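# Put the two closest-weight pistons into the steel tray

## Task

Of the five pistons, find the pair whose weights are nearest to each other and get both of them into the steel parts tray. None of the remaining three may touch the tray or hang over its edge, and the tray must still lie flat on the bench. Everything must stay in place by itself, with no robot support. At the end, open the grippers and move the arms away.

## Robot and tools

Robot: two 6-joint arms with parallel grippers, named left_arm and right_arm. They face each other across a table. The names do not refer to image sides.

Scene frame: the origin is at the table centre and +z points up. The table top is at z = +0.020 m. left_arm's base sits on the +y side at (+0.125, +0.541, +0.119) m with quat_wxyz (+0.437, 0, 0, -0.899). right_arm's base is at (-0.159, -0.503, +0.134) m with quat_wxyz (+0.611, 0, 0, +0.792).

Gripper frame: the fingers point along the gripper's +x axis and close along its y axis. end_effector_position is the point midway between the finger pads, about 3 to 4 cm short of the tips. The reported hand position can be a little wrong, and the error grows at long reach.

Tool execute_actions takes {"actions": [...]} with zero or one entry, plus an optional "pictures" boolean. Pictures are included unless you set it to false.
- An empty list only reports the current state.
- {"rows": [[...]], "steps": n} is a motion of n control steps, with n from 1 to 15 (default 15). Each step lasts 1/30 s. Each row is used for one step, and the last row repeats if there are fewer rows than steps.
- {"steps": n} with no rows is a wait of up to 300 steps, counted from the previous result. Your reply time counts toward it.
- A refused call sends nothing to the robot.

Row layout: a single list of 14 numbers, each in [-1, 1], covering both arms even if one arm stays still. The order is left_arm waist, shoulder, elbow, wrist pitch, wrist yaw, wrist roll, gripper opening, then the same seven for right_arm.

Joint entries are offsets in joint space, not poses. They are measured from the joint angles in the most recent result that lists them, not from the previous row. Before any result in the scene lists them, and for later calls within one reply, they are measured from where the arm is when the action begins. Scale per 1.0: 0.9615 rad for waist, shoulder and elbow; 1.713 for wrist pitch; 1.767 for wrist yaw; 1.728 for wrist roll. Sending all zeros therefore pulls the arm back to the reference angles; it does not hold the arm still.

Joint ranges in rad: waist -3.054 to 3.054, shoulder 0.000 to 3.142, elbow 0.000 to 2.356, wrist pitch -1.571 to 1.571, wrist yaw -1.571 to 1.571, wrist roll -3.142 to 3.142. A request more than 0.010 rad beyond a range end is refused. The true ends may differ by ±0.010 rad, and a joint commanded past its true end stops there. The line "joint sent to its limit" reports this, possibly for an earlier action that is still running. A missing message does not prove there is room left.

Opening is absolute, not an offset. +1 is fully open (0.088 m between pads). Empty fingers close fully at about -0.80, and values below that change nothing. Going from open to shut takes at least about 0.5 s.

To hold a part, keep commanding about 0.07 below the grip_measured reading. A smaller gap gives a lighter grip. grip_measured uses the same scale as the command. It carries a fixed error of up to about 1 mm per gripper, and when squeezing it reads narrower by up to 0.061. Parts thinner than about 3 mm get proportionally less force. Pad force peaks around 34 to 49 N, with a brief spike at first contact.

Motion behaviour:
- Speed is capped. Each step's target stays within 0.211 rad of the measured angle for waist, shoulder and elbow, 0.213 for wrist pitch, 0.267 for yaw and 0.228 for roll.
- If a step's targets would move the hand more than 70 mm, they are scaled back.
- Friction may stop joints short, especially at far reach, and tiny moves may not happen at all. Check Joint positions after each move.
- Between calls the arms keep heading to the last row's target. They give up once they have barely moved for a moment, or after a HELD step. Fingers still finish their motion.

Result lines:
- The state line gives each gripper's position (m), quat_wxyz and velocities in the scene frame.
- Joint positions and Joint velocities list six joints per arm (rad, rad/s), then the pad gap (m, m/s).
- HELD marks steps on which part of your row was not sent.
- "joint command not followed" means a clearance check altered or blocked joint targets; the rest of the row still ran.
- MOTOR HOT appears from 50 °C. An OVER-TEMPERATURE FAULT at 95 °C holds the arm still, and it can lose power and go limp if it does not cool. Avoid long holds under load.
- A TORQUE FAULT means a joint hit its load limit. The arm then stops for 10 s and drops the rest of the call. Limits in N m: waist 16.8, shoulder 20.8, elbow 20.8, wrist pitch 5.49, wrist yaw 5.47, wrist roll 5.13. A carried part's weight adds to the load.

Pistons can be weighed by lifting them and comparing joint efforts or torque behaviour.

Tool zoom_image takes camera (cam_high, cam_left_wrist or cam_right_wrist) and region [x0, y0, x1, y1] in pixels of that camera's latest 504x504 image. The origin is at the top-left, and the region can be at most 504 by 504. Wrist cameras sit near link wrist_camera_optical, within about 24 mm and 5 degrees.

Tool read_manual(section="licences") returns only licence text.

Tool finished_scene(scene) ends the current scene, which you pass by number, and reports success. It cannot be undone. Replying without any tool call also ends things.

Avoid:
- Knocking or placing anything off the table.
- Letting the arms collide or press on each other.
- Dropping, slipping or slamming parts, and hard pushes.
- Tilting the tray.
- Leaving a part that stays in place only because a gripper holds it.

Occasional brief disturbances may tug a held part or nudge loose objects. Finish by opening the grippers and withdrawing both arms. Fast, smooth, low-effort motion is preferred.

Each tool is called after "Emit:" in YAML: its name, and indented under it one key for each argument.

## Session

Emit:
execute_actions:
  actions: []

Scene clock: 0.00 s of 12600.00 s.
left_arm: end_effector_position=(+0.3136, +0.0837, +0.2523) grip_measured=+0.824 end_effector_quat_wxyz=(+0.447, +0.746, -0.022, -0.493) end_effector_velocity=(-0.001, +0.003, -0.002) end_effector_angular_velocity=(+0.017, -0.005, -0.003) | right_arm: end_effector_position=(+0.0481, -0.4325, +0.3196) grip_measured=+0.821 end_effector_quat_wxyz=(+0.049, -0.896, -0.065, +0.437) end_effector_velocity=(-0.001, -0.002, -0.001) end_effector_angular_velocity=(-0.012, +0.003, -0.001)
Joint positions: left_arm=[ 0.945  1.93   1.459 -0.405 -0.371  1.326  0.079] | right_arm=[-1.445  0.804  0.811 -0.899  0.08  -2.812  0.079]
Joint velocities: left_arm=[-0.002 -0.002 -0.007 -0.007 -0.007  0.007  0.   ] | right_arm=[-0.002 -0.002 -0.002 -0.007  0.007 -0.007 -0.   ]
Motor temperatures (°C, as the motors report them): left_arm=[23 25 32 29 22 21] | right_arm=[22 42 28 25 23 25]
Heat: left arm: hottest elbow 32 °C (+0.0 °C/min); right arm: hottest shoulder 42 °C (+0.0 °C/min).

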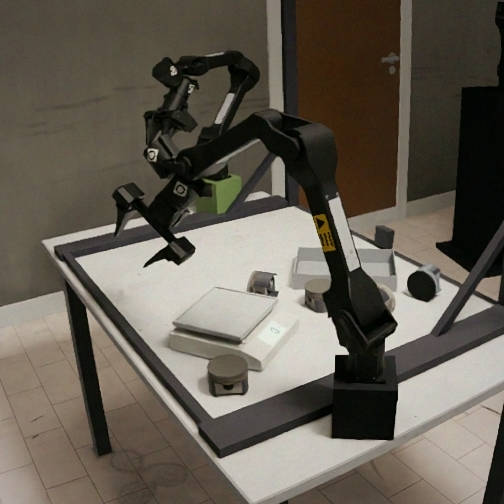

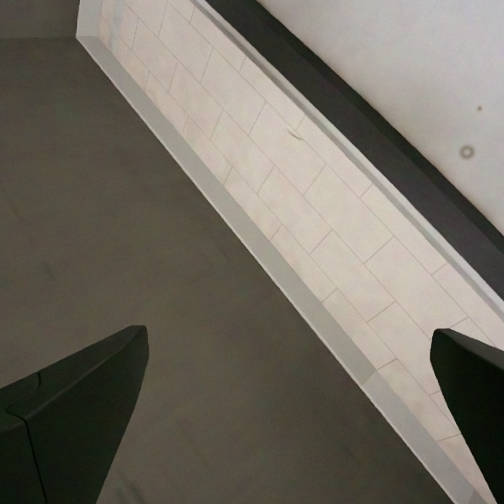

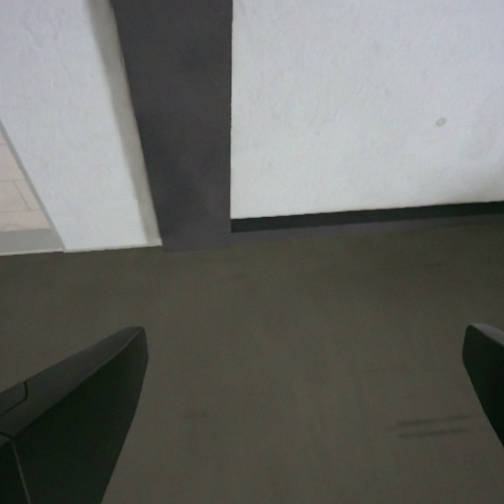

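Emit:
execute_actions:
  actions:
    - {"rows":[[-0.03,-0.03,0.02,-0.04,0.015,-0.05,1,0,0,0,0,0,0,0.82],[-0.07,-0.06,0.035,-0.08,0.03,-0.1,1,0,0,0,0,0,0,0.82],[-0.11,-0.09,0.05,-0.12,0.045,-0.15,1,0,0,0,0,0,0,0.82],[-0.15,-0.12,0.07,-0.16,0.06,-0.2,1,0,0,0,0,0,0,0.82],[-0.19,-0.15,0.085,-0.2,0.07,-0.25,1,0,0,0,0,0,0,0.82],[-0.23,-0.18,0.1,-0.24,0.085,-0.3,1,0,0,0,0,0,0,0.82],[-0.27,-0.21,0.12,-0.28,0.1,-0.36,1,0,0,0,0,0,0,0.82],[-0.31,-0.24,0.135,-0.32,0.115,-0.41,1,0,0,0,0,0,0,0.82],[-0.35,-0.27,0.15,-0.36,0.13,-0.46,1,0,0,0,0,0,0,0.82],[-0.39,-0.3,0.17,-0.4,0.14,-0.51,1,0,0,0,0,0,0,0.82],[-0.43,-0.33,0.185,-0.44,0.155,-0.56,1,0,0,0,0,0,0,0.82],[-0.47,-0.36,0.2,-0.48,0.17,-0.61,1,0,0,0,0,0,0,0.82],[-0.51,-0.39,0.22,-0.52,0.185,-0.66,1,0,0,0,0,0,0,0.82],[-0.54,-0.42,0.235,-0.56,0.2,-0.72,1,0,0,0,0,0,0,0.82],[-0.567,-0.447,0.25,-0.593,0.212,-0.77,1,0,0,0,0,0,0,0.82]]}
  pictures: false

Emit:
execute_actions:
  actions:
    - {"steps":25}

Scene clock: 14.23 s of 12600.00 s.
left_arm: end_effector_position=(+0.0908, +0.1435, +0.3535) grip_measured=+0.984 end_effector_quat_wxyz=(+0.455, +0.557, +0.092, -0.689) end_effector_velocity=(-0.460, +0.287, +0.319) end_effector_angular_velocity=(-0.091, +1.222, -0.289) | right_arm: end_effector_position=(+0.0481, -0.4325, +0.3196) grip_measured=+0.821 end_effector_quat_wxyz=(+0.049, -0.896, -0.065, +0.437) end_effector_velocity=(-0.004, -0.001, -0.004) end_effector_angular_velocity=(-0.009, +0.026, +0.008)
Joint positions: left_arm=[ 0.541  1.645  1.62  -1.001 -0.1    0.648  0.087] | right_arm=[-1.445  0.804  0.811 -0.899  0.08  -2.812  0.079]
Joint velocities: left_arm=[-0.984 -0.779  0.432 -1.092  0.667 -1.223  0.   ] | right_arm=[-0.002  0.002 -0.002 -0.022 -0.007 -0.007 -0.   ]
Motor temperatures (°C, as the motors report them): left_arm=[23 29 34 30 22 21] | right_arm=[22 41 29 27 23 25]
Heat: left arm: hottest elbow 34 °C (+8.4 °C/min); right arm: hottest shoulder 41 °C (-4.2 °C/min).
Steps of this call (steps 1 to 90: nothing new was sent; then 10.73 s passed at rest; steps 91 to 105: all 15 steps of this action). Readings (joint positions):
91: left_arm=[0.944 1.928 1.462 -0.418 -0.368 1.305] | right_arm=[-1.445 0.804 0.811 -0.899 0.080 -2.812]
92: left_arm=[0.938 1.923 1.467 -0.452 -0.358 1.262] | right_arm=[-1.445 0.804 0.811 -0.899 0.080 -2.812]
94: left_arm=[0.903 1.899 1.479 -0.554 -0.323 1.143] | right_arm=[-1.445 0.804 0.811 -0.899 0.080 -2.812]
98: left_arm=[0.774 1.821 1.521 -0.734 -0.247 0.941] | right_arm=[-1.445 0.804 0.811 -0.899 0.080 -2.812]
105: the state above

Scene clock: 15.07 s of 12600.00 s.
left_arm: end_effector_position=(+0.0456, +0.2480, +0.3897) grip_measured=+0.985 end_effector_quat_wxyz=(+0.499, +0.452, +0.347, -0.653) end_effector_velocity=(+0.001, +0.003, +0.001) end_effector_angular_velocity=(+0.001, -0.005, +0.007) | right_arm: end_effector_position=(+0.0481, -0.4325, +0.3196) grip_measured=+0.821 end_effector_quat_wxyz=(+0.049, -0.896, -0.065, +0.437) end_effector_velocity=(-0.005, +0.001, -0.004) end_effector_angular_velocity=(-0.006, +0.023, +0.028)
Joint positions: left_arm=[ 0.4    1.493  1.698 -1.418  0.001 -0.002  0.087] | right_arm=[-1.445  0.804  0.811 -0.899  0.08  -2.812  0.079]
Joint velocities: left_arm=[-0.002 -0.007 -0.002 -0.007 -0.007 -0.007  0.   ] | right_arm=[-0.002 -0.002 -0.002 -0.022 -0.022 -0.022 -0.   ]
Motor temperatures (°C, as the motors report them): left_arm=[23 29 34 30 22 21] | right_arm=[22 41 29 27 23 25]
Heat: left arm: hottest elbow 34 °C (+8.0 °C/min); right arm: hottest shoulder 41 °C (-4.0 °C/min).
Steps of this call (steps 1 to 25: the robot went on to your last target). Readings (joint positions):
1: left_arm=[0.508 1.619 1.635 -1.043 -0.077 0.600] | right_arm=[-1.445 0.804 0.811 -0.899 0.080 -2.812]
2: left_arm=[0.477 1.592 1.651 -1.095 -0.055 0.542] | right_arm=[-1.445 0.804 0.811 -0.899 0.080 -2.812]
4: left_arm=[0.424 1.543 1.678 -1.223 -0.019 0.404] | right_arm=[-1.445 0.804 0.811 -0.899 0.080 -2.812]
8: left_arm=[0.400 1.489 1.697 -1.381 -0.003 0.133] | right_arm=[-1.445 0.804 0.811 -0.899 0.080 -2.812]
25: the state above

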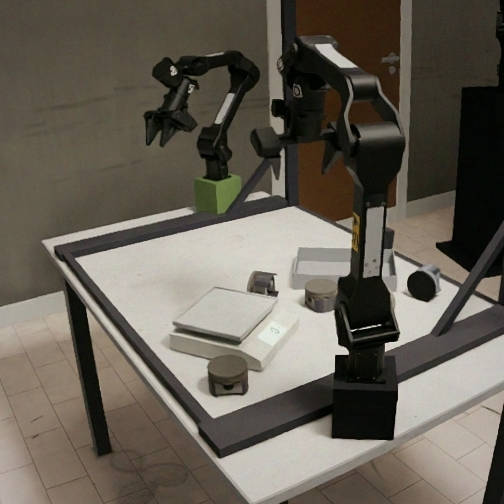

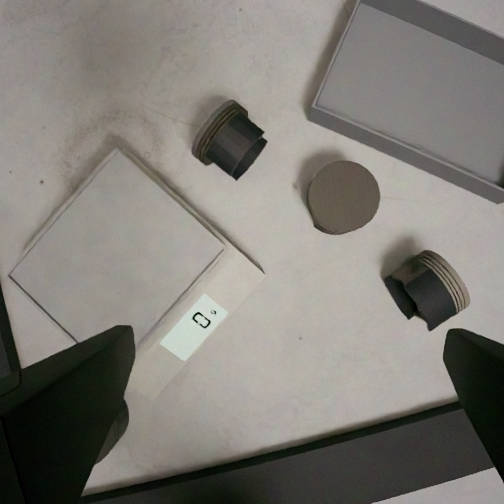

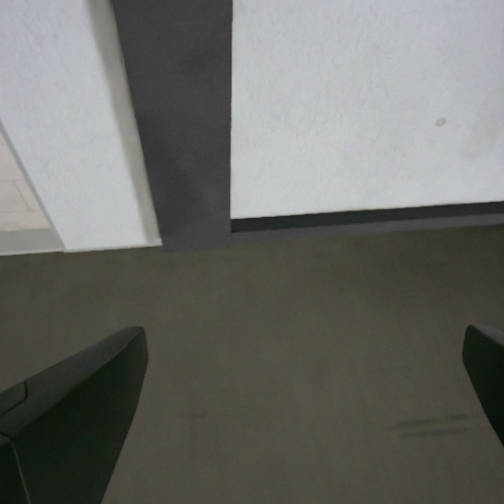

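Emit:
execute_actions:
  actions:
    - {"rows":[[-0.015,0.04,-0.01,0.015,0,0,1,0,0,0,0,0,0,0.82],[-0.03,0.085,-0.02,0.03,0,0,1,0,0,0,0,0,0,0.82],[-0.045,0.13,-0.03,0.045,0,0,1,0,0,0,0,0,0,0.82],[-0.06,0.175,-0.04,0.06,0,0,1,0,0,0,0,0,0,0.82],[-0.075,0.22,-0.05,0.08,0,0,1,0,0,0,0,0,0,0.82],[-0.09,0.265,-0.06,0.095,0,0,1,0,0,0,0,0,0,0.82],[-0.105,0.31,-0.07,0.11,0,0,1,0,0,0,0,0,0,0.82],[-0.12,0.355,-0.08,0.13,0,0,1,0,0,0,0,0,0,0.82],[-0.135,0.4,-0.09,0.145,0,0,1,0,0,0,0,0,0,0.82],[-0.15,0.445,-0.1,0.16,0,0,1,0,0,0,0,0,0,0.82],[-0.165,0.49,-0.11,0.18,0,0,1,0,0,0,0,0,0,0.82],[-0.18,0.535,-0.12,0.195,0,0,1,0,0,0,0,0,0,0.82],[-0.195,0.58,-0.13,0.21,0,0,1,0,0,0,0,0,0,0.82],[-0.21,0.62,-0.14,0.225,0,0,1,0,0,0,0,0,0,0.82],[-0.217,0.647,-0.151,0.239,0,0,1,0,0,0,0,0,0,0.82]]}
  pictures: false

Emit:
execute_actions:
  actions:
    - {"steps":20}

Scene clock: 31.43 s of 12600.00 s.
left_arm: end_effector_position=(-0.0437, +0.1805, +0.2002) grip_measured=+0.985 end_effector_quat_wxyz=(+0.395, +0.571, +0.364, -0.621) end_effector_velocity=(-0.181, +0.017, -0.518) end_effector_angular_velocity=(+0.637, -0.304, -0.410) | right_arm: end_effector_position=(+0.0481, -0.4325, +0.3196) grip_measured=+0.821 end_effector_quat_wxyz=(+0.049, -0.896, -0.065, +0.437) end_effector_velocity=(-0.003, +0.002, -0.001) end_effector_angular_velocity=(+0.002, +0.005, +0.028)
Joint positions: left_arm=[ 0.227  2.007  1.592 -1.072  0.001 -0.002  0.087] | right_arm=[-1.445  0.804  0.811 -0.899  0.08  -2.812  0.079]
Joint velocities: left_arm=[-0.432  1.175 -0.33   0.799 -0.007 -0.022 -0.   ] | right_arm=[-0.002 -0.007 -0.002 -0.007 -0.022 -0.022 -0.   ]
Motor temperatures (°C, as the motors report them): left_arm=[23 29 34 29 22 21] | right_arm=[22 40 31 28 23 25]
Heat: left arm: hottest elbow 34 °C (+3.8 °C/min); right arm: hottest shoulder 40 °C (-3.8 °C/min).
Steps of this call (steps 1 to 15: the robot went on to your last target; steps 16 to 90: nothing new was sent; then 12.87 s passed at rest; steps 91 to 105: all 15 steps of this action). Readings (joint positions):
91: left_arm=[0.399 1.497 1.698 -1.418 0.001 -0.002] | right_arm=[-1.445 0.804 0.811 -0.899 0.080 -2.812]
92: left_arm=[0.396 1.507 1.698 -1.408 0.001 -0.002] | right_arm=[-1.445 0.804 0.811 -0.899 0.080 -2.812]
94: left_arm=[0.377 1.550 1.697 -1.362 0.001 -0.002] | right_arm=[-1.445 0.804 0.811 -0.899 0.080 -2.812]
98: left_arm=[0.325 1.709 1.664 -1.263 0.001 -0.002] | right_arm=[-1.445 0.804 0.811 -0.899 0.080 -2.812]
105: the state above

Scene clock: 32.10 s of 12600.00 s.
left_arm: end_effector_position=(-0.0567, +0.1887, +0.1522) grip_measured=+0.985 end_effector_quat_wxyz=(+0.369, +0.602, +0.368, -0.605) end_effector_velocity=(-0.000, -0.001, +0.000) end_effector_angular_velocity=(-0.010, -0.003, +0.005) | right_arm: end_effector_position=(+0.0481, -0.4325, +0.3196) grip_measured=+0.821 end_effector_quat_wxyz=(+0.049, -0.896, -0.065, +0.437) end_effector_velocity=(-0.002, -0.000, -0.002) end_effector_angular_velocity=(-0.002, +0.008, +0.008)
Joint positions: left_arm=[ 0.189  2.11   1.554 -1.01   0.001 -0.002  0.087] | right_arm=[-1.445  0.804  0.811 -0.899  0.08  -2.812  0.079]
Joint velocities: left_arm=[-0.002 -0.002 -0.002  0.007 -0.007 -0.007 -0.   ] | right_arm=[-0.002 -0.002 -0.002 -0.007 -0.007 -0.007 -0.   ]
Motor temperatures (°C, as the motors report them): left_arm=[23 29 34 29 22 21] | right_arm=[22 40 31 28 23 25]
Heat: left arm: hottest elbow 34 °C (+3.7 °C/min); right arm: hottest shoulder 40 °C (-3.7 °C/min).
Steps of this call (steps 1 to 20: the robot went on to your last target). Readings (joint positions):
1: left_arm=[0.214 2.041 1.583 -1.049 0.001 -0.002] | right_arm=[-1.445 0.804 0.811 -0.899 0.080 -2.812]
2: left_arm=[0.203 2.069 1.574 -1.036 0.001 -0.002] | right_arm=[-1.445 0.804 0.811 -0.899 0.080 -2.812]
4: left_arm=[0.190 2.104 1.558 -1.028 0.001 -0.002] | right_arm=[-1.445 0.804 0.811 -0.899 0.080 -2.812]
8: left_arm=[0.189 2.111 1.554 -1.011 0.001 -0.002] | right_arm=[-1.445 0.804 0.811 -0.899 0.080 -2.812]
20: the state above

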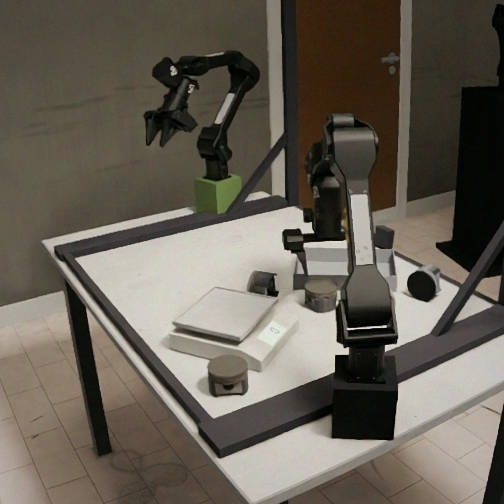

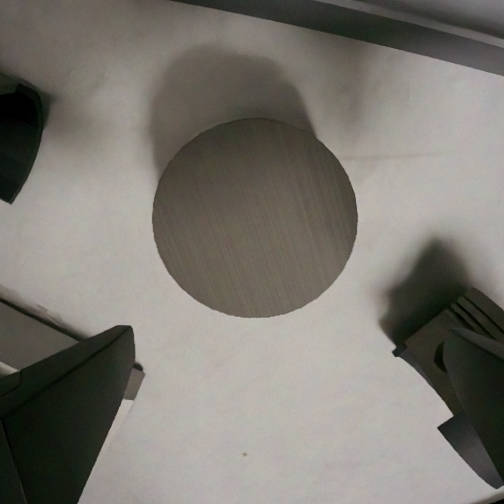

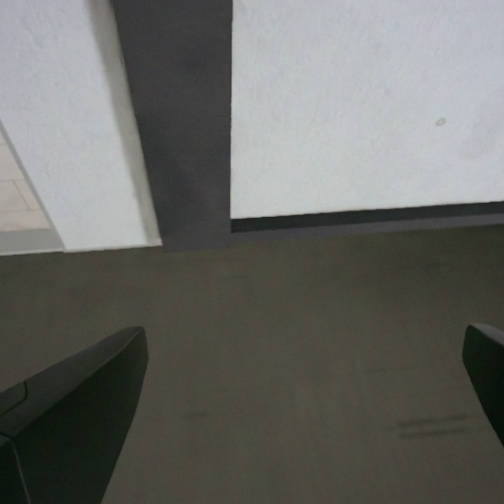

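Emit:
execute_actions:
  actions:
    - {"rows":[[0.005,0.015,0.012,0.004,0,0,1,0,0,0,0,0,0,0.82],[0.01,0.03,0.024,0.008,0,0,1,0,0,0,0,0,0,0.82],[0.015,0.045,0.036,0.012,0,0,1,0,0,0,0,0,0,0.82],[0.02,0.06,0.046,0.016,0,0,1,0,0,0,0,0,0,0.82],[0.025,0.075,0.055,0.02,0,0,1,0,0,0,0,0,0,0.82],[0.027,0.09,0.055,0.024,0,0,1,0,0,0,0,0,0,0.82],[0.027,0.108,0.055,0.028,0,0,1,0,0,0,0,0,0,0.82]]}

Scene clock: 39.13 s of 12600.00 s.
left_arm: end_effector_position=(-0.0551, +0.1696, +0.1289) grip_measured=+0.985 end_effector_quat_wxyz=(+0.377, +0.597, +0.375, -0.601) end_effector_velocity=(+0.004, -0.002, -0.001) end_effector_angular_velocity=(-0.012, -0.019, +0.010) | right_arm: end_effector_position=(+0.0481, -0.4325, +0.3196) grip_measured=+0.821 end_effector_quat_wxyz=(+0.049, -0.896, -0.065, +0.437) end_effector_velocity=(-0.003, -0.001, -0.003) end_effector_angular_velocity=(-0.007, +0.021, +0.008)
Joint positions: left_arm=[ 0.214  2.2    1.6   -0.965  0.001 -0.002  0.087] | right_arm=[-1.445  0.804  0.811 -0.899  0.08  -2.812  0.079]
Joint velocities: left_arm=[ 0.002 -0.002 -0.007  0.007 -0.022 -0.007 -0.   ] | right_arm=[-0.002  0.002  0.002 -0.022 -0.007 -0.007 -0.   ]
Motor temperatures (°C, as the motors report them): left_arm=[23 30 34 29 22 21] | right_arm=[22 40 31 28 23 25]
Heat: left arm: hottest elbow 34 °C (+3.1 °C/min); right arm: hottest shoulder 40 °C (-3.1 °C/min).
Steps of this call (steps 1 to 15: the robot went on to your last target; steps 16 to 90: nothing new was sent; then 3.53 s passed at rest; steps 91 to 105: all 15 steps of this action). Readings (joint positions):
91: left_arm=[0.189 2.110 1.554 -1.010 0.001 -0.002] | right_arm=[-1.445 0.804 0.811 -0.899 0.080 -2.812]
92: left_arm=[0.189 2.112 1.556 -1.009 0.001 -0.002] | right_arm=[-1.445 0.804 0.811 -0.899 0.080 -2.812]
94: left_arm=[0.193 2.123 1.570 -0.998 0.001 -0.002] | right_arm=[-1.445 0.804 0.811 -0.899 0.080 -2.812]
98: left_arm=[0.208 2.168 1.599 -0.971 0.001 -0.002] | right_arm=[-1.445 0.804 0.811 -0.899 0.080 -2.812]
105: the state above

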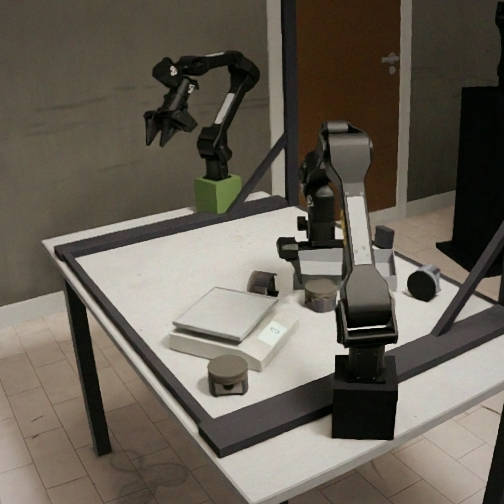

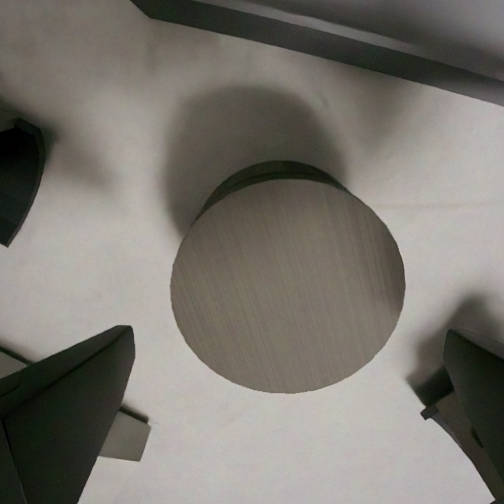

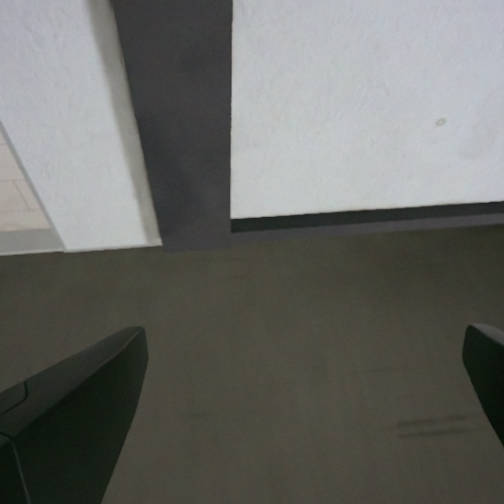

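Emit:
execute_actions:
  actions:
    - {"rows":[[0,0.014,-0.004,0.006,0,0,1,0,0,0,0,0,0,0.82],[0,0.026,-0.01,0.014,0,0,1,0,0,0,0,0,0,0.82],[0,0.037,-0.017,0.023,0,0,1,0,0,0,0,0,0,0.82],[0,0.048,-0.024,0.032,0,0,1,0,0,0,0,0,0,0.82],[0,0.059,-0.031,0.041,0,0,1,0,0,0,0,0,0,0.82],[0,0.07,-0.038,0.05,0,0,1,0,0,0,0,0,0,0.82],[0,0.08,-0.045,0.059,0,0,1,0,0,0,0,0,0,0.82],[0,0.09,-0.052,0.068,0,0,1,0,0,0,0,0,0,0.82],[0,0.1,-0.059,0.078,0,0,1,0,0,0,0,0,0,0.82],[0,0.108,-0.065,0.088,0,0,1,0,0,0,0,0,0,0.82],[0,0.115,-0.07,0.096,0,0,1,0,0,0,0,0,0,0.82]]}
  pictures: false

Emit:
execute_actions:
  actions:
    - {"steps":8}

Emit:
execute_actions:
  actions:
    - {"rows":[[0,0,0,0,0,0,0.92,0,0,0,0,0,0,0.82],[0,0,0,0,0,0,0.86,0,0,0,0,0,0,0.82],[0,0,0,0,0,0,0.8,0,0,0,0,0,0,0.82],[0,0,0,0,0,0,0.75,0,0,0,0,0,0,0.82],[0,0,0,0,0,0,0.7,0,0,0,0,0,0,0.82],[0,0,0,0,0,0,0.65,0,0,0,0,0,0,0.82],[0,0,0,0,0,0,0.6,0,0,0,0,0,0,0.82]],"steps":14}
  pictures: false

Scene clock: 47.47 s of 12600.00 s.
left_arm: end_effector_position=(-0.0563, +0.1671, +0.0776) grip_measured=+0.985 end_effector_quat_wxyz=(+0.377, +0.597, +0.375, -0.600) end_effector_velocity=(+0.006, +0.007, -0.026) end_effector_angular_velocity=(+0.010, -0.029, +0.005) | right_arm: end_effector_position=(+0.0481, -0.4325, +0.3196) grip_measured=+0.821 end_effector_quat_wxyz=(+0.049, -0.896, -0.065, +0.437) end_effector_velocity=(-0.001, -0.001, -0.001) end_effector_angular_velocity=(-0.004, +0.006, -0.008)
Joint positions: left_arm=[ 0.214  2.295  1.541 -0.812  0.001 -0.002  0.087] | right_arm=[-1.445  0.804  0.811 -0.899  0.08  -2.812  0.079]
Joint velocities: left_arm=[-0.002  0.037 -0.051  0.066 -0.022 -0.007 -0.   ] | right_arm=[ 0.002 -0.002 -0.002 -0.007  0.007  0.007  0.   ]
Motor temperatures (°C, as the motors report them): left_arm=[23 31 35 29 22 21] | right_arm=[22 40 32 28 23 25]
Heat: left arm: hottest elbow 35 °C (+3.8 °C/min); right arm: hottest shoulder 40 °C (-2.5 °C/min).
Steps of this call (steps 1 to 15: the robot went on to your last target; steps 16 to 90: nothing new was sent; then 4.83 s passed at rest; steps 91 to 105: all 15 steps of this action). Readings (joint positions):
91: left_arm=[0.214 2.200 1.601 -0.963 0.001 -0.002] | right_arm=[-1.445 0.804 0.811 -0.899 0.080 -2.812]
92: left_arm=[0.214 2.200 1.601 -0.959 0.001 -0.002] | right_arm=[-1.445 0.804 0.811 -0.899 0.080 -2.812]
94: left_arm=[0.214 2.206 1.599 -0.937 0.001 -0.002] | right_arm=[-1.445 0.804 0.811 -0.899 0.080 -2.812]
98: left_arm=[0.214 2.238 1.580 -0.882 0.001 -0.002] | right_arm=[-1.445 0.804 0.811 -0.899 0.080 -2.812]
105: the state above

Scene clock: 47.73 s of 12600.00 s.
left_arm: end_effector_position=(-0.0570, +0.1657, +0.0772) grip_measured=+0.985 end_effector_quat_wxyz=(+0.378, +0.595, +0.374, -0.603) end_effector_velocity=(+0.002, +0.003, -0.001) end_effector_angular_velocity=(+0.008, -0.012, -0.010) | right_arm: end_effector_position=(+0.0481, -0.4325, +0.3196) grip_measured=+0.821 end_effector_quat_wxyz=(+0.049, -0.896, -0.065, +0.437) end_effector_velocity=(-0.001, +0.000, +0.000) end_effector_angular_velocity=(-0.000, +0.003, +0.008)
Joint positions: left_arm=[ 0.214  2.296  1.54  -0.802  0.001 -0.002  0.087] | right_arm=[-1.445  0.804  0.811 -0.899  0.08  -2.812  0.079]
Joint velocities: left_arm=[-0.002 -0.002 -0.007 -0.007 -0.007  0.007 -0.   ] | right_arm=[-0.002 -0.002  0.002 -0.007 -0.007 -0.007 -0.   ]
Motor temperatures (°C, as the motors report them): left_arm=[23 31 35 29 22 21] | right_arm=[22 40 32 28 23 25]
Heat: left arm: hottest elbow 35 °C (+3.8 °C/min); right arm: hottest shoulder 40 °C (-2.5 °C/min).
Steps of this call (steps 1 to 8: the robot went on to your last target). Readings (joint positions):
1: left_arm=[0.214 2.296 1.540 -0.809 0.001 -0.002] | right_arm=[-1.445 0.804 0.811 -0.899 0.080 -2.812]
2: left_arm=[0.214 2.296 1.540 -0.806 0.001 -0.002] | right_arm=[-1.445 0.804 0.811 -0.899 0.080 -2.812]
4: left_arm=[0.214 2.296 1.540 -0.802 0.001 -0.002] | right_arm=[-1.445 0.804 0.811 -0.899 0.080 -2.812]
8: the state above

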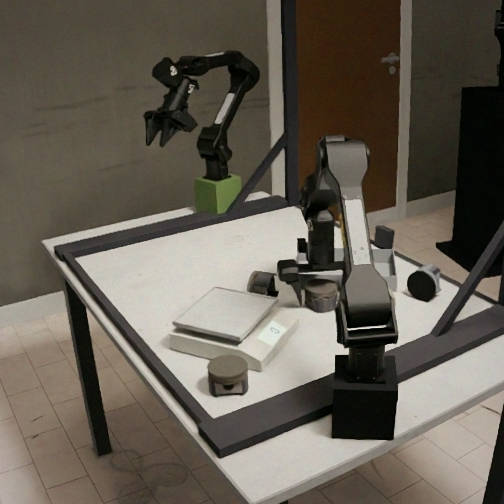

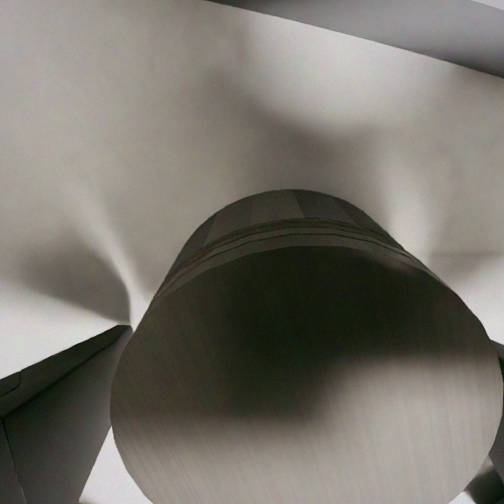

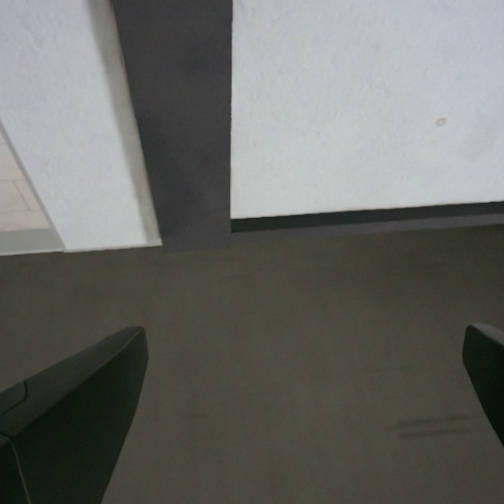

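Scene clock: 48.20 s of 12600.00 s.
left_arm: end_effector_position=(-0.0570, +0.1657, +0.0772) grip_measured=+0.609 end_effector_quat_wxyz=(+0.378, +0.595, +0.374, -0.603) end_effector_velocity=(+0.003, +0.001, +0.000) end_effector_angular_velocity=(-0.003, -0.023, +0.005) | right_arm: end_effector_position=(+0.0481, -0.4325, +0.3196) grip_measured=+0.821 end_effector_quat_wxyz=(+0.049, -0.896, -0.065, +0.437) end_effector_velocity=(+0.002, +0.002, +0.003) end_effector_angular_velocity=(+0.020, -0.022, -0.004)
Joint positions: left_arm=[ 0.214  2.296  1.54  -0.802  0.001 -0.002  0.069] | right_arm=[-1.445  0.804  0.811 -0.899  0.08  -2.812  0.079]
Joint velocities: left_arm=[-0.002 -0.002 -0.002 -0.007 -0.022 -0.007 -0.004] | right_arm=[-0.002 -0.007 -0.002  0.022 -0.007  0.007 -0.   ]
Motor temperatures (°C, as the motors report them): left_arm=[23 31 35 29 22 21] | right_arm=[22 40 32 28 23 25]
Heat: left arm: hottest elbow 35 °C (+3.7 °C/min); right arm: hottest shoulder 40 °C (-2.5 °C/min).
Steps of this call (steps 1 to 14: all 14 steps of this action). Readings (joint positions):
1: left_arm=[0.214 2.296 1.540 -0.802 0.001 -0.002] | right_arm=[-1.445 0.804 0.811 -0.899 0.080 -2.812]
2: left_arm=[0.214 2.296 1.540 -0.802 0.001 -0.002] | right_arm=[-1.445 0.804 0.811 -0.899 0.080 -2.812]
4: left_arm=[0.214 2.296 1.540 -0.802 0.001 -0.002] | right_arm=[-1.445 0.804 0.811 -0.899 0.080 -2.812]
8: left_arm=[0.214 2.296 1.540 -0.802 0.001 -0.002] | right_arm=[-1.445 0.804 0.811 -0.899 0.080 -2.812]
14: the state above

Emit:
execute_actions:
  actions:
    - {"rows":[[0,0,0,0,0,0,0.54,0,0,0,0,0,0,0.82],[0,0,0,0,0,0,0.48,0,0,0,0,0,0,0.82],[0,0,0,0,0,0,0.48,0,0,0,0,0,0,0.82],[0,0,0,0,0,0,0.48,0,0,0,0,0,0,0.82],[0,-0.02,0,-0.008,0,0,0.48,0,0,0,0,0,0,0.82],[0,-0.045,0,-0.02,0,0,0.48,0,0,0,0,0,0,0.82],[0,-0.075,0,-0.036,0,0,0.48,0,0,0,0,0,0,0.82],[0,-0.105,0,-0.054,0,0,0.48,0,0,0,0,0,0,0.82],[0,-0.135,0,-0.072,0,0,0.48,0,0,0,0,0,0,0.82],[0,-0.165,0,-0.09,0,0,0.48,0,0,0,0,0,0,0.82],[0,-0.195,0,-0.108,0,0,0.48,0,0,0,0,0,0,0.82],[0,-0.225,0,-0.126,0,0,0.48,0,0,0,0,0,0,0.82],[0,-0.255,0,-0.145,0,0,0.48,0,0,0,0,0,0,0.82],[0,-0.285,0,-0.165,0,0,0.48,0,0,0,0,0,0,0.82],[0,-0.315,0,-0.183,0,0,0.48,0,0,0,0,0,0,0.82]]}
  pictures: false

Emit:
execute_actions:
  actions:
    - {"steps":8}
  pictures: false

Emit:
execute_actions:
  actions:
    - {"rows":[[0.02,0,0,0,0,0,0.48,0,0,0,0,0,0,0.82],[0.05,0,0,0,0,0,0.48,0,0,0,0,0,0,0.82],[0.09,0,0,0,0,0,0.48,0,0,0,0,0,0,0.82],[0.135,0,0,0,0,0,0.48,0,0,0,0,0,0,0.82],[0.18,0,0,0,0,0,0.48,0,0,0,0,0,0,0.82],[0.23,0,0,0,0,0,0.48,0,0,0,0,0,0,0.82],[0.28,0,0,0,0,0,0.48,0,0,0,0,0,0,0.82],[0.33,0,0,0,0,0,0.48,0,0,0,0,0,0,0.82],[0.38,0,0,0,0,0,0.48,0,0,0,0,0,0,0.82],[0.43,0,0,0,0,0,0.48,0,0,0,0,0,0,0.82],[0.48,0,0,0,0,0,0.48,0,0,0,0,0,0,0.82],[0.525,0,0,0,0,0,0.48,0,0,0,0,0,0,0.82],[0.565,0,0,0,0,0,0.48,0,0,0,0,0,0,0.82],[0.6,0,0,0,0,0,0.48,0,0,0,0,0,0,0.82],[0.626,0,0,0,0,0,0.48,0,0,0,0,0,0,0.82]]}
  pictures: false

Emit:
execute_actions:
  actions:
    - {"steps":10}
  pictures: false

Emit:
execute_actions:
  actions:
    - {"rows":[[0,0.005,-0.01,0.006,0,0,0.48,0,0,0,0,0,0,0.82],[0,0.01,-0.02,0.013,0,0,0.48,0,0,0,0,0,0,0.82],[0,0.015,-0.03,0.021,0,0,0.48,0,0,0,0,0,0,0.82],[0,0.02,-0.04,0.029,0,0,0.48,0,0,0,0,0,0,0.82],[0,0.025,-0.05,0.037,0,0,0.48,0,0,0,0,0,0,0.82],[0,0.03,-0.06,0.045,0,0,0.48,0,0,0,0,0,0,0.82],[0,0.035,-0.07,0.053,0,0,0.48,0,0,0,0,0,0,0.82],[0,0.04,-0.08,0.061,0,0,0.48,0,0,0,0,0,0,0.82],[0,0.045,-0.09,0.069,0,0,0.48,0,0,0,0,0,0,0.82],[0,0.05,-0.1,0.078,0,0,0.48,0,0,0,0,0,0,0.82]]}

Scene clock: 73.93 s of 12600.00 s.
left_arm: end_effector_position=(-0.0437, +0.1931, +0.1593) grip_measured=+0.551 end_effector_quat_wxyz=(+0.373, +0.603, +0.379, -0.595) end_effector_velocity=(+0.064, +0.127, +0.381) end_effector_angular_velocity=(-0.086, +0.018, -0.010) | right_arm: end_effector_position=(+0.0481, -0.4325, +0.3196) grip_measured=+0.821 end_effector_quat_wxyz=(+0.049, -0.896, -0.065, +0.437) end_effector_velocity=(-0.002, +0.002, -0.002) end_effector_angular_velocity=(+0.018, +0.014, +0.006)
Joint positions: left_arm=[ 0.214  2.081  1.538 -1.041  0.001 -0.002  0.066] | right_arm=[-1.445  0.804  0.811 -0.899  0.08  -2.812  0.079]
Joint velocities: left_arm=[-0.002 -1.033 -0.002 -0.945 -0.022  0.007 -0.   ] | right_arm=[-0.002 -0.002 -0.002 -0.007 -0.022  0.007 -0.   ]
Motor temperatures (°C, as the motors report them): left_arm=[23 36 35 28 22 21] | right_arm=[22 39 33 29 23 25]
Heat: left arm: hottest shoulder 36 °C (+2.0 °C/min); right arm: hottest shoulder 39 °C (-2.0 °C/min).
Steps of this call (steps 1 to 15: the robot went on to your last target; steps 16 to 90: nothing new was sent; then 22.23 s passed at rest; steps 91 to 105: all 15 steps of this action). Readings (joint positions):
91: left_arm=[0.214 2.296 1.540 -0.802 0.001 -0.002] | right_arm=[-1.445 0.804 0.811 -0.899 0.080 -2.812]
92: left_arm=[0.214 2.296 1.540 -0.802 0.001 -0.002] | right_arm=[-1.445 0.804 0.811 -0.899 0.080 -2.812]
94: left_arm=[0.214 2.296 1.540 -0.802 0.001 -0.002] | right_arm=[-1.445 0.804 0.811 -0.899 0.080 -2.812]
98: left_arm=[0.214 2.276 1.540 -0.846 0.001 -0.002] | right_arm=[-1.445 0.804 0.811 -0.899 0.080 -2.812]
105: the state above

Scene clock: 74.20 s of 12600.00 s.
left_arm: end_effector_position=(-0.0390, +0.2026, +0.1913) grip_measured=+0.551 end_effector_quat_wxyz=(+0.377, +0.597, +0.375, -0.600) end_effector_velocity=(+0.008, +0.015, -0.006) end_effector_angular_velocity=(+0.065, -0.040, -0.010) | right_arm: end_effector_position=(+0.0481, -0.4325, +0.3196) grip_measured=+0.821 end_effector_quat_wxyz=(+0.049, -0.896, -0.065, +0.437) end_effector_velocity=(+0.001, -0.001, +0.001) end_effector_angular_velocity=(-0.007, -0.010, -0.001)
Joint positions: left_arm=[ 0.214  1.995  1.541 -1.113  0.001 -0.002  0.066] | right_arm=[-1.445  0.804  0.811 -0.899  0.08  -2.812  0.079]
Joint velocities: left_arm=[-0.002  0.002 -0.022 -0.051 -0.007  0.007 -0.   ] | right_arm=[-0.002 -0.002 -0.002  0.007  0.007 -0.007 -0.   ]
Motor temperatures (°C, as the motors report them): left_arm=[23 36 35 28 22 21] | right_arm=[22 39 33 29 23 25]
Heat: left arm: hottest shoulder 36 °C (+2.0 °C/min); right arm: hottest shoulder 39 °C (-2.0 °C/min).
Steps of this call (steps 1 to 8: the robot went on to your last target). Readings (joint positions):
1: left_arm=[0.214 2.050 1.538 -1.070 0.001 -0.002] | right_arm=[-1.445 0.804 0.811 -0.899 0.080 -2.812]
2: left_arm=[0.214 2.026 1.538 -1.087 0.001 -0.002] | right_arm=[-1.445 0.804 0.811 -0.899 0.080 -2.812]
4: left_arm=[0.214 1.999 1.540 -1.098 0.001 -0.002] | right_arm=[-1.445 0.804 0.811 -0.899 0.080 -2.812]
8: the state above

Scene clock: 74.70 s of 12600.00 s.
left_arm: end_effector_position=(+0.1563, +0.1657, +0.1912) grip_measured=+0.551 end_effector_quat_wxyz=(+0.523, +0.477, +0.519, -0.480) end_effector_velocity=(+0.431, +0.038, +0.000) end_effector_angular_velocity=(+0.009, -0.021, +1.148) | right_arm: end_effector_position=(+0.0481, -0.4325, +0.3196) grip_measured=+0.821 end_effector_quat_wxyz=(+0.049, -0.896, -0.065, +0.437) end_effector_velocity=(-0.003, +0.004, +0.000) end_effector_angular_velocity=(+0.012, +0.009, +0.038)
Joint positions: left_arm=[ 0.747  1.995  1.541 -1.11  -0.001 -0.002  0.066] | right_arm=[-1.445  0.804  0.811 -0.899  0.08  -2.812  0.079]
Joint velocities: left_arm=[ 1.14  -0.002 -0.002 -0.007 -0.022 -0.007  0.   ] | right_arm=[-0.002 -0.002  0.002 -0.007 -0.037 -0.022 -0.   ]
Motor temperatures (°C, as the motors report them): left_arm=[23 36 35 28 22 21] | right_arm=[22 39 33 29 23 25]
Heat: left arm: hottest shoulder 36 °C (+2.0 °C/min); right arm: hottest shoulder 39 °C (-2.0 °C/min).
Steps of this call (steps 1 to 15: all 15 steps of this action). Readings (joint positions):
1: left_arm=[0.214 1.995 1.541 -1.113 0.001 -0.002] | right_arm=[-1.445 0.804 0.811 -0.899 0.080 -2.812]
2: left_arm=[0.219 1.995 1.541 -1.113 0.002 -0.002] | right_arm=[-1.445 0.804 0.811 -0.899 0.080 -2.812]
4: left_arm=[0.248 1.995 1.541 -1.113 0.007 -0.002] | right_arm=[-1.445 0.804 0.811 -0.899 0.080 -2.812]
8: left_arm=[0.406 1.995 1.541 -1.113 0.008 -0.002] | right_arm=[-1.445 0.804 0.811 -0.899 0.080 -2.812]
15: the state above

Scene clock: 75.03 s of 12600.00 s.
left_arm: end_effector_position=(+0.1820, +0.1688, +0.1912) grip_measured=+0.551 end_effector_quat_wxyz=(+0.539, +0.459, +0.535, -0.462) end_effector_velocity=(-0.013, +0.000, +0.000) end_effector_angular_velocity=(+0.008, -0.006, +0.000) | right_arm: end_effector_position=(+0.0481, -0.4325, +0.3196) grip_measured=+0.821 end_effector_quat_wxyz=(+0.049, -0.896, -0.065, +0.437) end_effector_velocity=(-0.001, -0.002, -0.002) end_effector_angular_velocity=(-0.014, +0.008, -0.001)
Joint positions: left_arm=[ 0.816  1.995  1.541 -1.11  -0.001 -0.002  0.066] | right_arm=[-1.445  0.804  0.811 -0.899  0.08  -2.812  0.079]
Joint velocities: left_arm=[-0.037 -0.002 -0.002 -0.007 -0.007 -0.037  0.   ] | right_arm=[-0.002  0.002 -0.002 -0.007  0.007 -0.007 -0.   ]
Motor temperatures (°C, as the motors report them): left_arm=[23 36 35 28 22 21] | right_arm=[22 39 33 29 23 25]
Heat: left arm: hottest shoulder 36 °C (+2.0 °C/min); right arm: hottest shoulder 39 °C (-2.0 °C/min).
Steps of this call (steps 1 to 10: the robot went on to your last target). Readings (joint positions):
1: left_arm=[0.781 1.995 1.541 -1.110 -0.004 -0.002] | right_arm=[-1.445 0.804 0.811 -0.899 0.080 -2.812]
2: left_arm=[0.807 1.995 1.541 -1.110 -0.006 -0.002] | right_arm=[-1.445 0.804 0.811 -0.899 0.080 -2.812]
4: left_arm=[0.830 1.995 1.541 -1.110 -0.007 -0.002] | right_arm=[-1.445 0.804 0.811 -0.899 0.080 -2.812]
8: left_arm=[0.821 1.995 1.541 -1.110 -0.001 -0.002] | right_arm=[-1.445 0.804 0.811 -0.899 0.080 -2.812]
10: the state above

Scene clock: 75.53 s of 12600.00 s.
left_arm: end_effector_position=(+0.1818, +0.1691, +0.1553) grip_measured=+0.551 end_effector_quat_wxyz=(+0.538, +0.460, +0.536, -0.461) end_effector_velocity=(+0.000, -0.003, -0.010) end_effector_angular_velocity=(-0.028, +0.003, +0.010) | right_arm: end_effector_position=(+0.0481, -0.4325, +0.3196) grip_measured=+0.821 end_effector_quat_wxyz=(+0.049, -0.896, -0.065, +0.437) end_effector_velocity=(-0.002, -0.000, -0.002) end_effector_angular_velocity=(-0.011, +0.005, +0.019)
Joint positions: left_arm=[ 0.816  2.034  1.451 -0.985 -0.001 -0.002  0.066] | right_arm=[-1.445  0.804  0.811 -0.899  0.08  -2.812  0.079]
Joint velocities: left_arm=[ 0.002  0.002 -0.037  0.066  0.007 -0.007 -0.   ] | right_arm=[-0.002 -0.002 -0.002 -0.007 -0.007 -0.022 -0.   ]
Motor temperatures (°C, as the motors report them): left_arm=[23 36 35 28 22 21] | right_arm=[22 39 33 29 23 25]
Heat: left arm: hottest shoulder 36 °C (+2.0 °C/min); right arm: hottest shoulder 39 °C (-2.0 °C/min).
Steps of this call (steps 1 to 15: all 15 steps of this action). Readings (joint positions):
1: left_arm=[0.816 1.995 1.541 -1.110 -0.001 -0.002] | right_arm=[-1.445 0.804 0.811 -0.899 0.080 -2.812]
2: left_arm=[0.816 1.995 1.538 -1.106 -0.001 -0.002] | right_arm=[-1.445 0.804 0.811 -0.899 0.080 -2.812]
4: left_arm=[0.816 1.995 1.528 -1.086 -0.001 -0.002] | right_arm=[-1.445 0.804 0.811 -0.899 0.080 -2.812]
8: left_arm=[0.816 2.005 1.495 -1.037 -0.001 -0.002] | right_arm=[-1.445 0.804 0.811 -0.899 0.080 -2.812]
15: the state above

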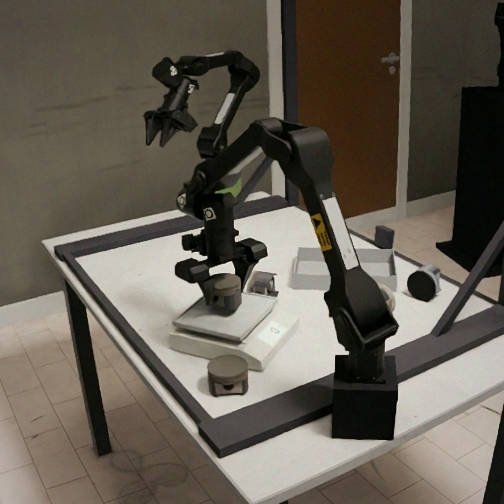

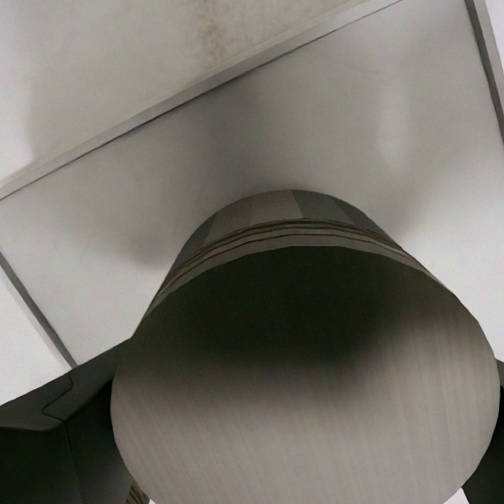

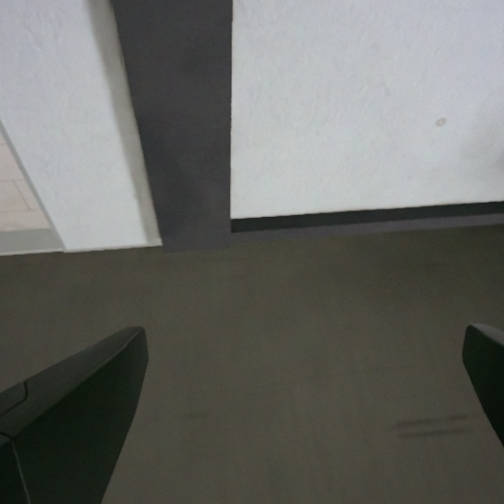

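Lower with elbow (~.236 m/rad) to find contact.

Emit:
execute_actions:
  actions:
    - {"rows":[[0,0,-0.01,0.006,0,0,0.48,0,0,0,0,0,0,0.82],[0,0,-0.016,0.009,0,0,0.48,0,0,0,0,0,0,0.82],[0,0,-0.022,0.012,0,0,0.48,0,0,0,0,0,0,0.82],[0,0,-0.028,0.015,0,0,0.48,0,0,0,0,0,0,0.82],[0,0,-0.034,0.018,0,0,0.48,0,0,0,0,0,0,0.82],[0,0,-0.04,0.021,0,0,0.48,0,0,0,0,0,0,0.82],[0,0,-0.046,0.024,0,0,0.48,0,0,0,0,0,0,0.82],[0,0,-0.052,0.026,0,0,0.48,0,0,0,0,0,0,0.82],[0,0,-0.058,0.028,0,0,0.48,0,0,0,0,0,0,0.82]]}

Scene clock: 85.77 s of 12600.00 s.
left_arm: end_effector_position=(+0.1809, +0.1749, +0.1381) grip_measured=+0.551 end_effector_quat_wxyz=(+0.533, +0.464, +0.541, -0.456) end_effector_velocity=(+0.003, -0.004, +0.000) end_effector_angular_velocity=(-0.018, -0.025, +0.019) | right_arm: end_effector_position=(+0.0481, -0.4325, +0.3196) grip_measured=+0.821 end_effector_quat_wxyz=(+0.049, -0.896, -0.065, +0.437) end_effector_velocity=(-0.002, +0.002, +0.000) end_effector_angular_velocity=(+0.010, +0.007, +0.017)
Joint positions: left_arm=[ 0.816  2.052  1.404 -0.939 -0.001 -0.002  0.066] | right_arm=[-1.445  0.804  0.811 -0.899  0.08  -2.812  0.079]
Joint velocities: left_arm=[-0.002 -0.002 -0.002  0.022 -0.022 -0.022 -0.   ] | right_arm=[-0.002 -0.002  0.002 -0.007 -0.022 -0.007 -0.   ]
Motor temperatures (°C, as the motors report them): left_arm=[23 37 35 28 22 21] | right_arm=[22 39 34 29 23 25]
Heat: left arm: hottest shoulder 37 °C (+3.0 °C/min); right arm: hottest shoulder 39 °C (-2.0 °C/min).
Steps of this call (steps 1 to 15: the robot went on to your last target; steps 16 to 140: nothing new was sent; then 5.07 s passed at rest; steps 141 to 155: all 15 steps of this action). Readings (joint positions):
141: left_arm=[0.816 2.053 1.438 -0.976 -0.001 -0.002] | right_arm=[-1.445 0.804 0.811 -0.899 0.080 -2.812]
142: left_arm=[0.816 2.053 1.438 -0.976 -0.001 -0.002] | right_arm=[-1.445 0.804 0.811 -0.899 0.080 -2.812]
144: left_arm=[0.816 2.053 1.437 -0.970 -0.001 -0.002] | right_arm=[-1.445 0.804 0.811 -0.899 0.080 -2.812]
148: left_arm=[0.816 2.052 1.422 -0.951 -0.001 -0.002] | right_arm=[-1.445 0.804 0.811 -0.899 0.080 -2.812]
155: the state above

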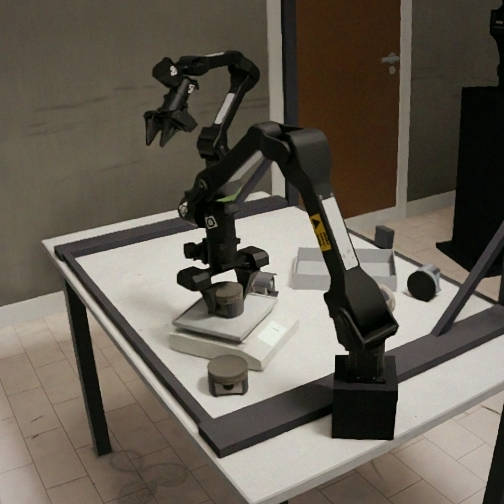

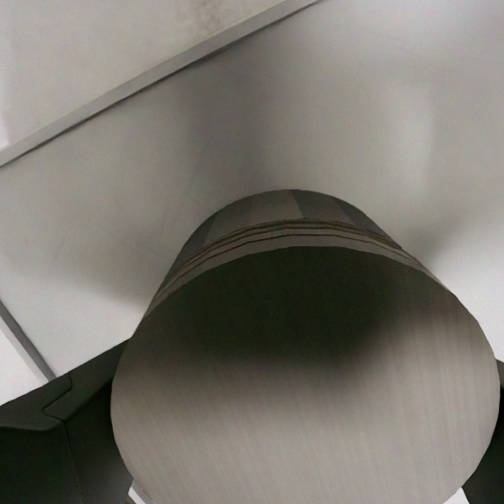

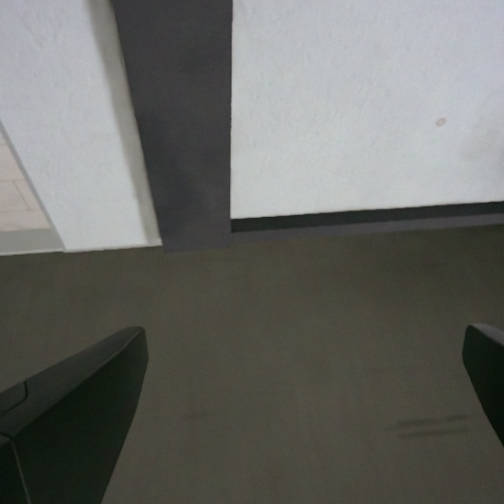

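Display changed: contact at .138 (+.061). Release and read.

Emit:
execute_actions:
  actions:
    - {"rows":[[0,0,0,0,0,0,0.6,0,0,0,0,0,0,0.82],[0,0,0,0,0,0,0.7,0,0,0,0,0,0,0.82],[0,0,0,0,0,0,0.8,0,0,0,0,0,0,0.82]],"steps":10}
  pictures: false

Emit:
execute_actions:
  actions:
    - {"steps":50}

Emit:
zoom_image:
  camera: "cam_high"
  region: [240,300,310,370]

Scene clock: 93.27 s of 12600.00 s.
left_arm: end_effector_position=(+0.1809, +0.1751, +0.1379) grip_measured=+0.788 end_effector_quat_wxyz=(+0.532, +0.464, +0.541, -0.456) end_effector_velocity=(-0.001, +0.005, +0.002) end_effector_angular_velocity=(+0.018, -0.005, -0.010) | right_arm: end_effector_position=(+0.0481, -0.4325, +0.3196) grip_measured=+0.821 end_effector_quat_wxyz=(+0.049, -0.896, -0.065, +0.437) end_effector_velocity=(-0.002, -0.000, -0.002) end_effector_angular_velocity=(-0.002, +0.008, +0.008)
Joint positions: left_arm=[ 0.816  2.052  1.403 -0.939 -0.001 -0.002  0.078] | right_arm=[-1.445  0.804  0.811 -0.899  0.08  -2.812  0.079]
Joint velocities: left_arm=[-0.002 -0.007 -0.002 -0.022 -0.007  0.007  0.006] | right_arm=[-0.002 -0.002 -0.002 -0.007 -0.007 -0.007 -0.   ]
Motor temperatures (°C, as the motors report them): left_arm=[23 38 35 28 22 21] | right_arm=[22 39 34 29 23 25]
Heat: left arm: hottest shoulder 38 °C (+4.1 °C/min); right arm: hottest shoulder 39 °C (-1.0 °C/min).
Steps of this call (steps 1 to 15: the robot went on to your last target; steps 16 to 90: nothing new was sent; then 4.17 s passed at rest; steps 91 to 100: all 10 steps of this action). Readings (joint positions):
91: left_arm=[0.816 2.052 1.403 -0.939 -0.001 -0.002] | right_arm=[-1.445 0.804 0.811 -0.899 0.080 -2.812]
92: left_arm=[0.816 2.052 1.403 -0.939 -0.001 -0.002] | right_arm=[-1.445 0.804 0.811 -0.899 0.080 -2.812]
94: left_arm=[0.816 2.052 1.403 -0.939 -0.001 -0.002] | right_arm=[-1.445 0.804 0.811 -0.899 0.080 -2.812]
98: left_arm=[0.816 2.052 1.403 -0.939 -0.001 -0.002] | right_arm=[-1.445 0.804 0.811 -0.899 0.080 -2.812]
100: the state above

Scene clock: 94.93 s of 12600.00 s.
left_arm: end_effector_position=(+0.1809, +0.1751, +0.1379) grip_measured=+0.797 end_effector_quat_wxyz=(+0.532, +0.464, +0.541, -0.456) end_effector_velocity=(+0.002, +0.003, +0.000) end_effector_angular_velocity=(+0.011, -0.021, +0.005) | right_arm: end_effector_position=(+0.0481, -0.4325, +0.3196) grip_measured=+0.821 end_effector_quat_wxyz=(+0.049, -0.896, -0.065, +0.437) end_effector_velocity=(-0.003, -0.003, -0.002) end_effector_angular_velocity=(-0.016, +0.013, -0.001)
Joint positions: left_arm=[ 0.816  2.052  1.403 -0.939 -0.001 -0.002  0.078] | right_arm=[-1.445  0.804  0.811 -0.899  0.08  -2.812  0.079]
Joint velocities: left_arm=[-0.002 -0.002 -0.002 -0.007 -0.022 -0.007 -0.   ] | right_arm=[-0.002 -0.002  0.002 -0.022  0.007 -0.007 -0.   ]
Motor temperatures (°C, as the motors report them): left_arm=[23 38 35 28 22 21] | right_arm=[22 39 34 29 23 25]
Heat: left arm: hottest shoulder 38 °C (+4.0 °C/min); right arm: hottest shoulder 39 °C (-1.0 °C/min).
Steps of this call (steps 1 to 15: the robot went on to your last target; steps 16 to 50: nothing new was sent). Readings (joint positions):
1: left_arm=[0.816 2.052 1.403 -0.939 -0.001 -0.002] | right_arm=[-1.445 0.804 0.811 -0.899 0.080 -2.812]
2: left_arm=[0.816 2.052 1.403 -0.939 -0.001 -0.002] | right_arm=[-1.445 0.804 0.811 -0.899 0.080 -2.812]
4: left_arm=[0.816 2.052 1.403 -0.939 -0.001 -0.002] | right_arm=[-1.445 0.804 0.811 -0.899 0.080 -2.812]
8: left_arm=[0.816 2.052 1.403 -0.939 -0.001 -0.002] | right_arm=[-1.445 0.804 0.811 -0.899 0.080 -2.812]
50: the state above
All arms were judged still, so your last target was given up. Only a new action makes them travel on or press farther. Fingers that are still opening or closing keep moving.

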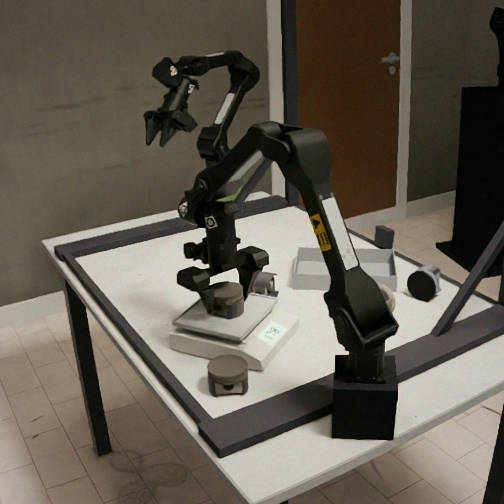

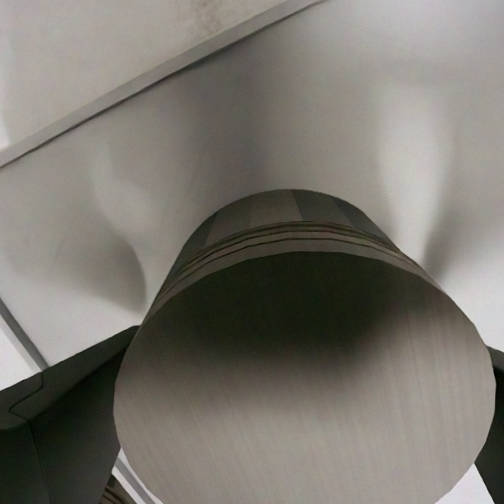

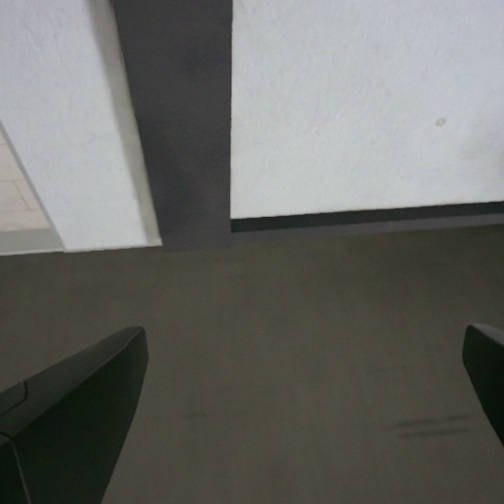

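Region (240, 300, 310, 370) of cam_high's 504x504 image, scaled by 7.200, with more detail than that image has.

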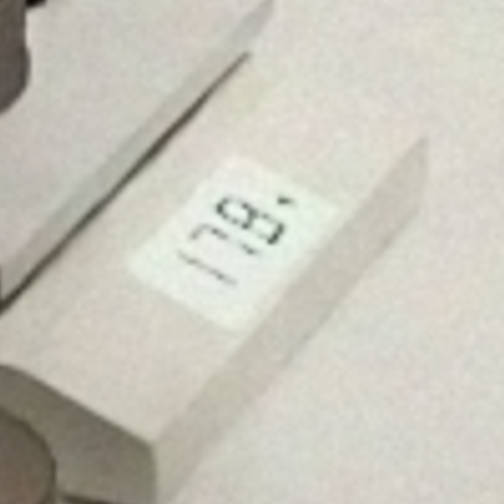

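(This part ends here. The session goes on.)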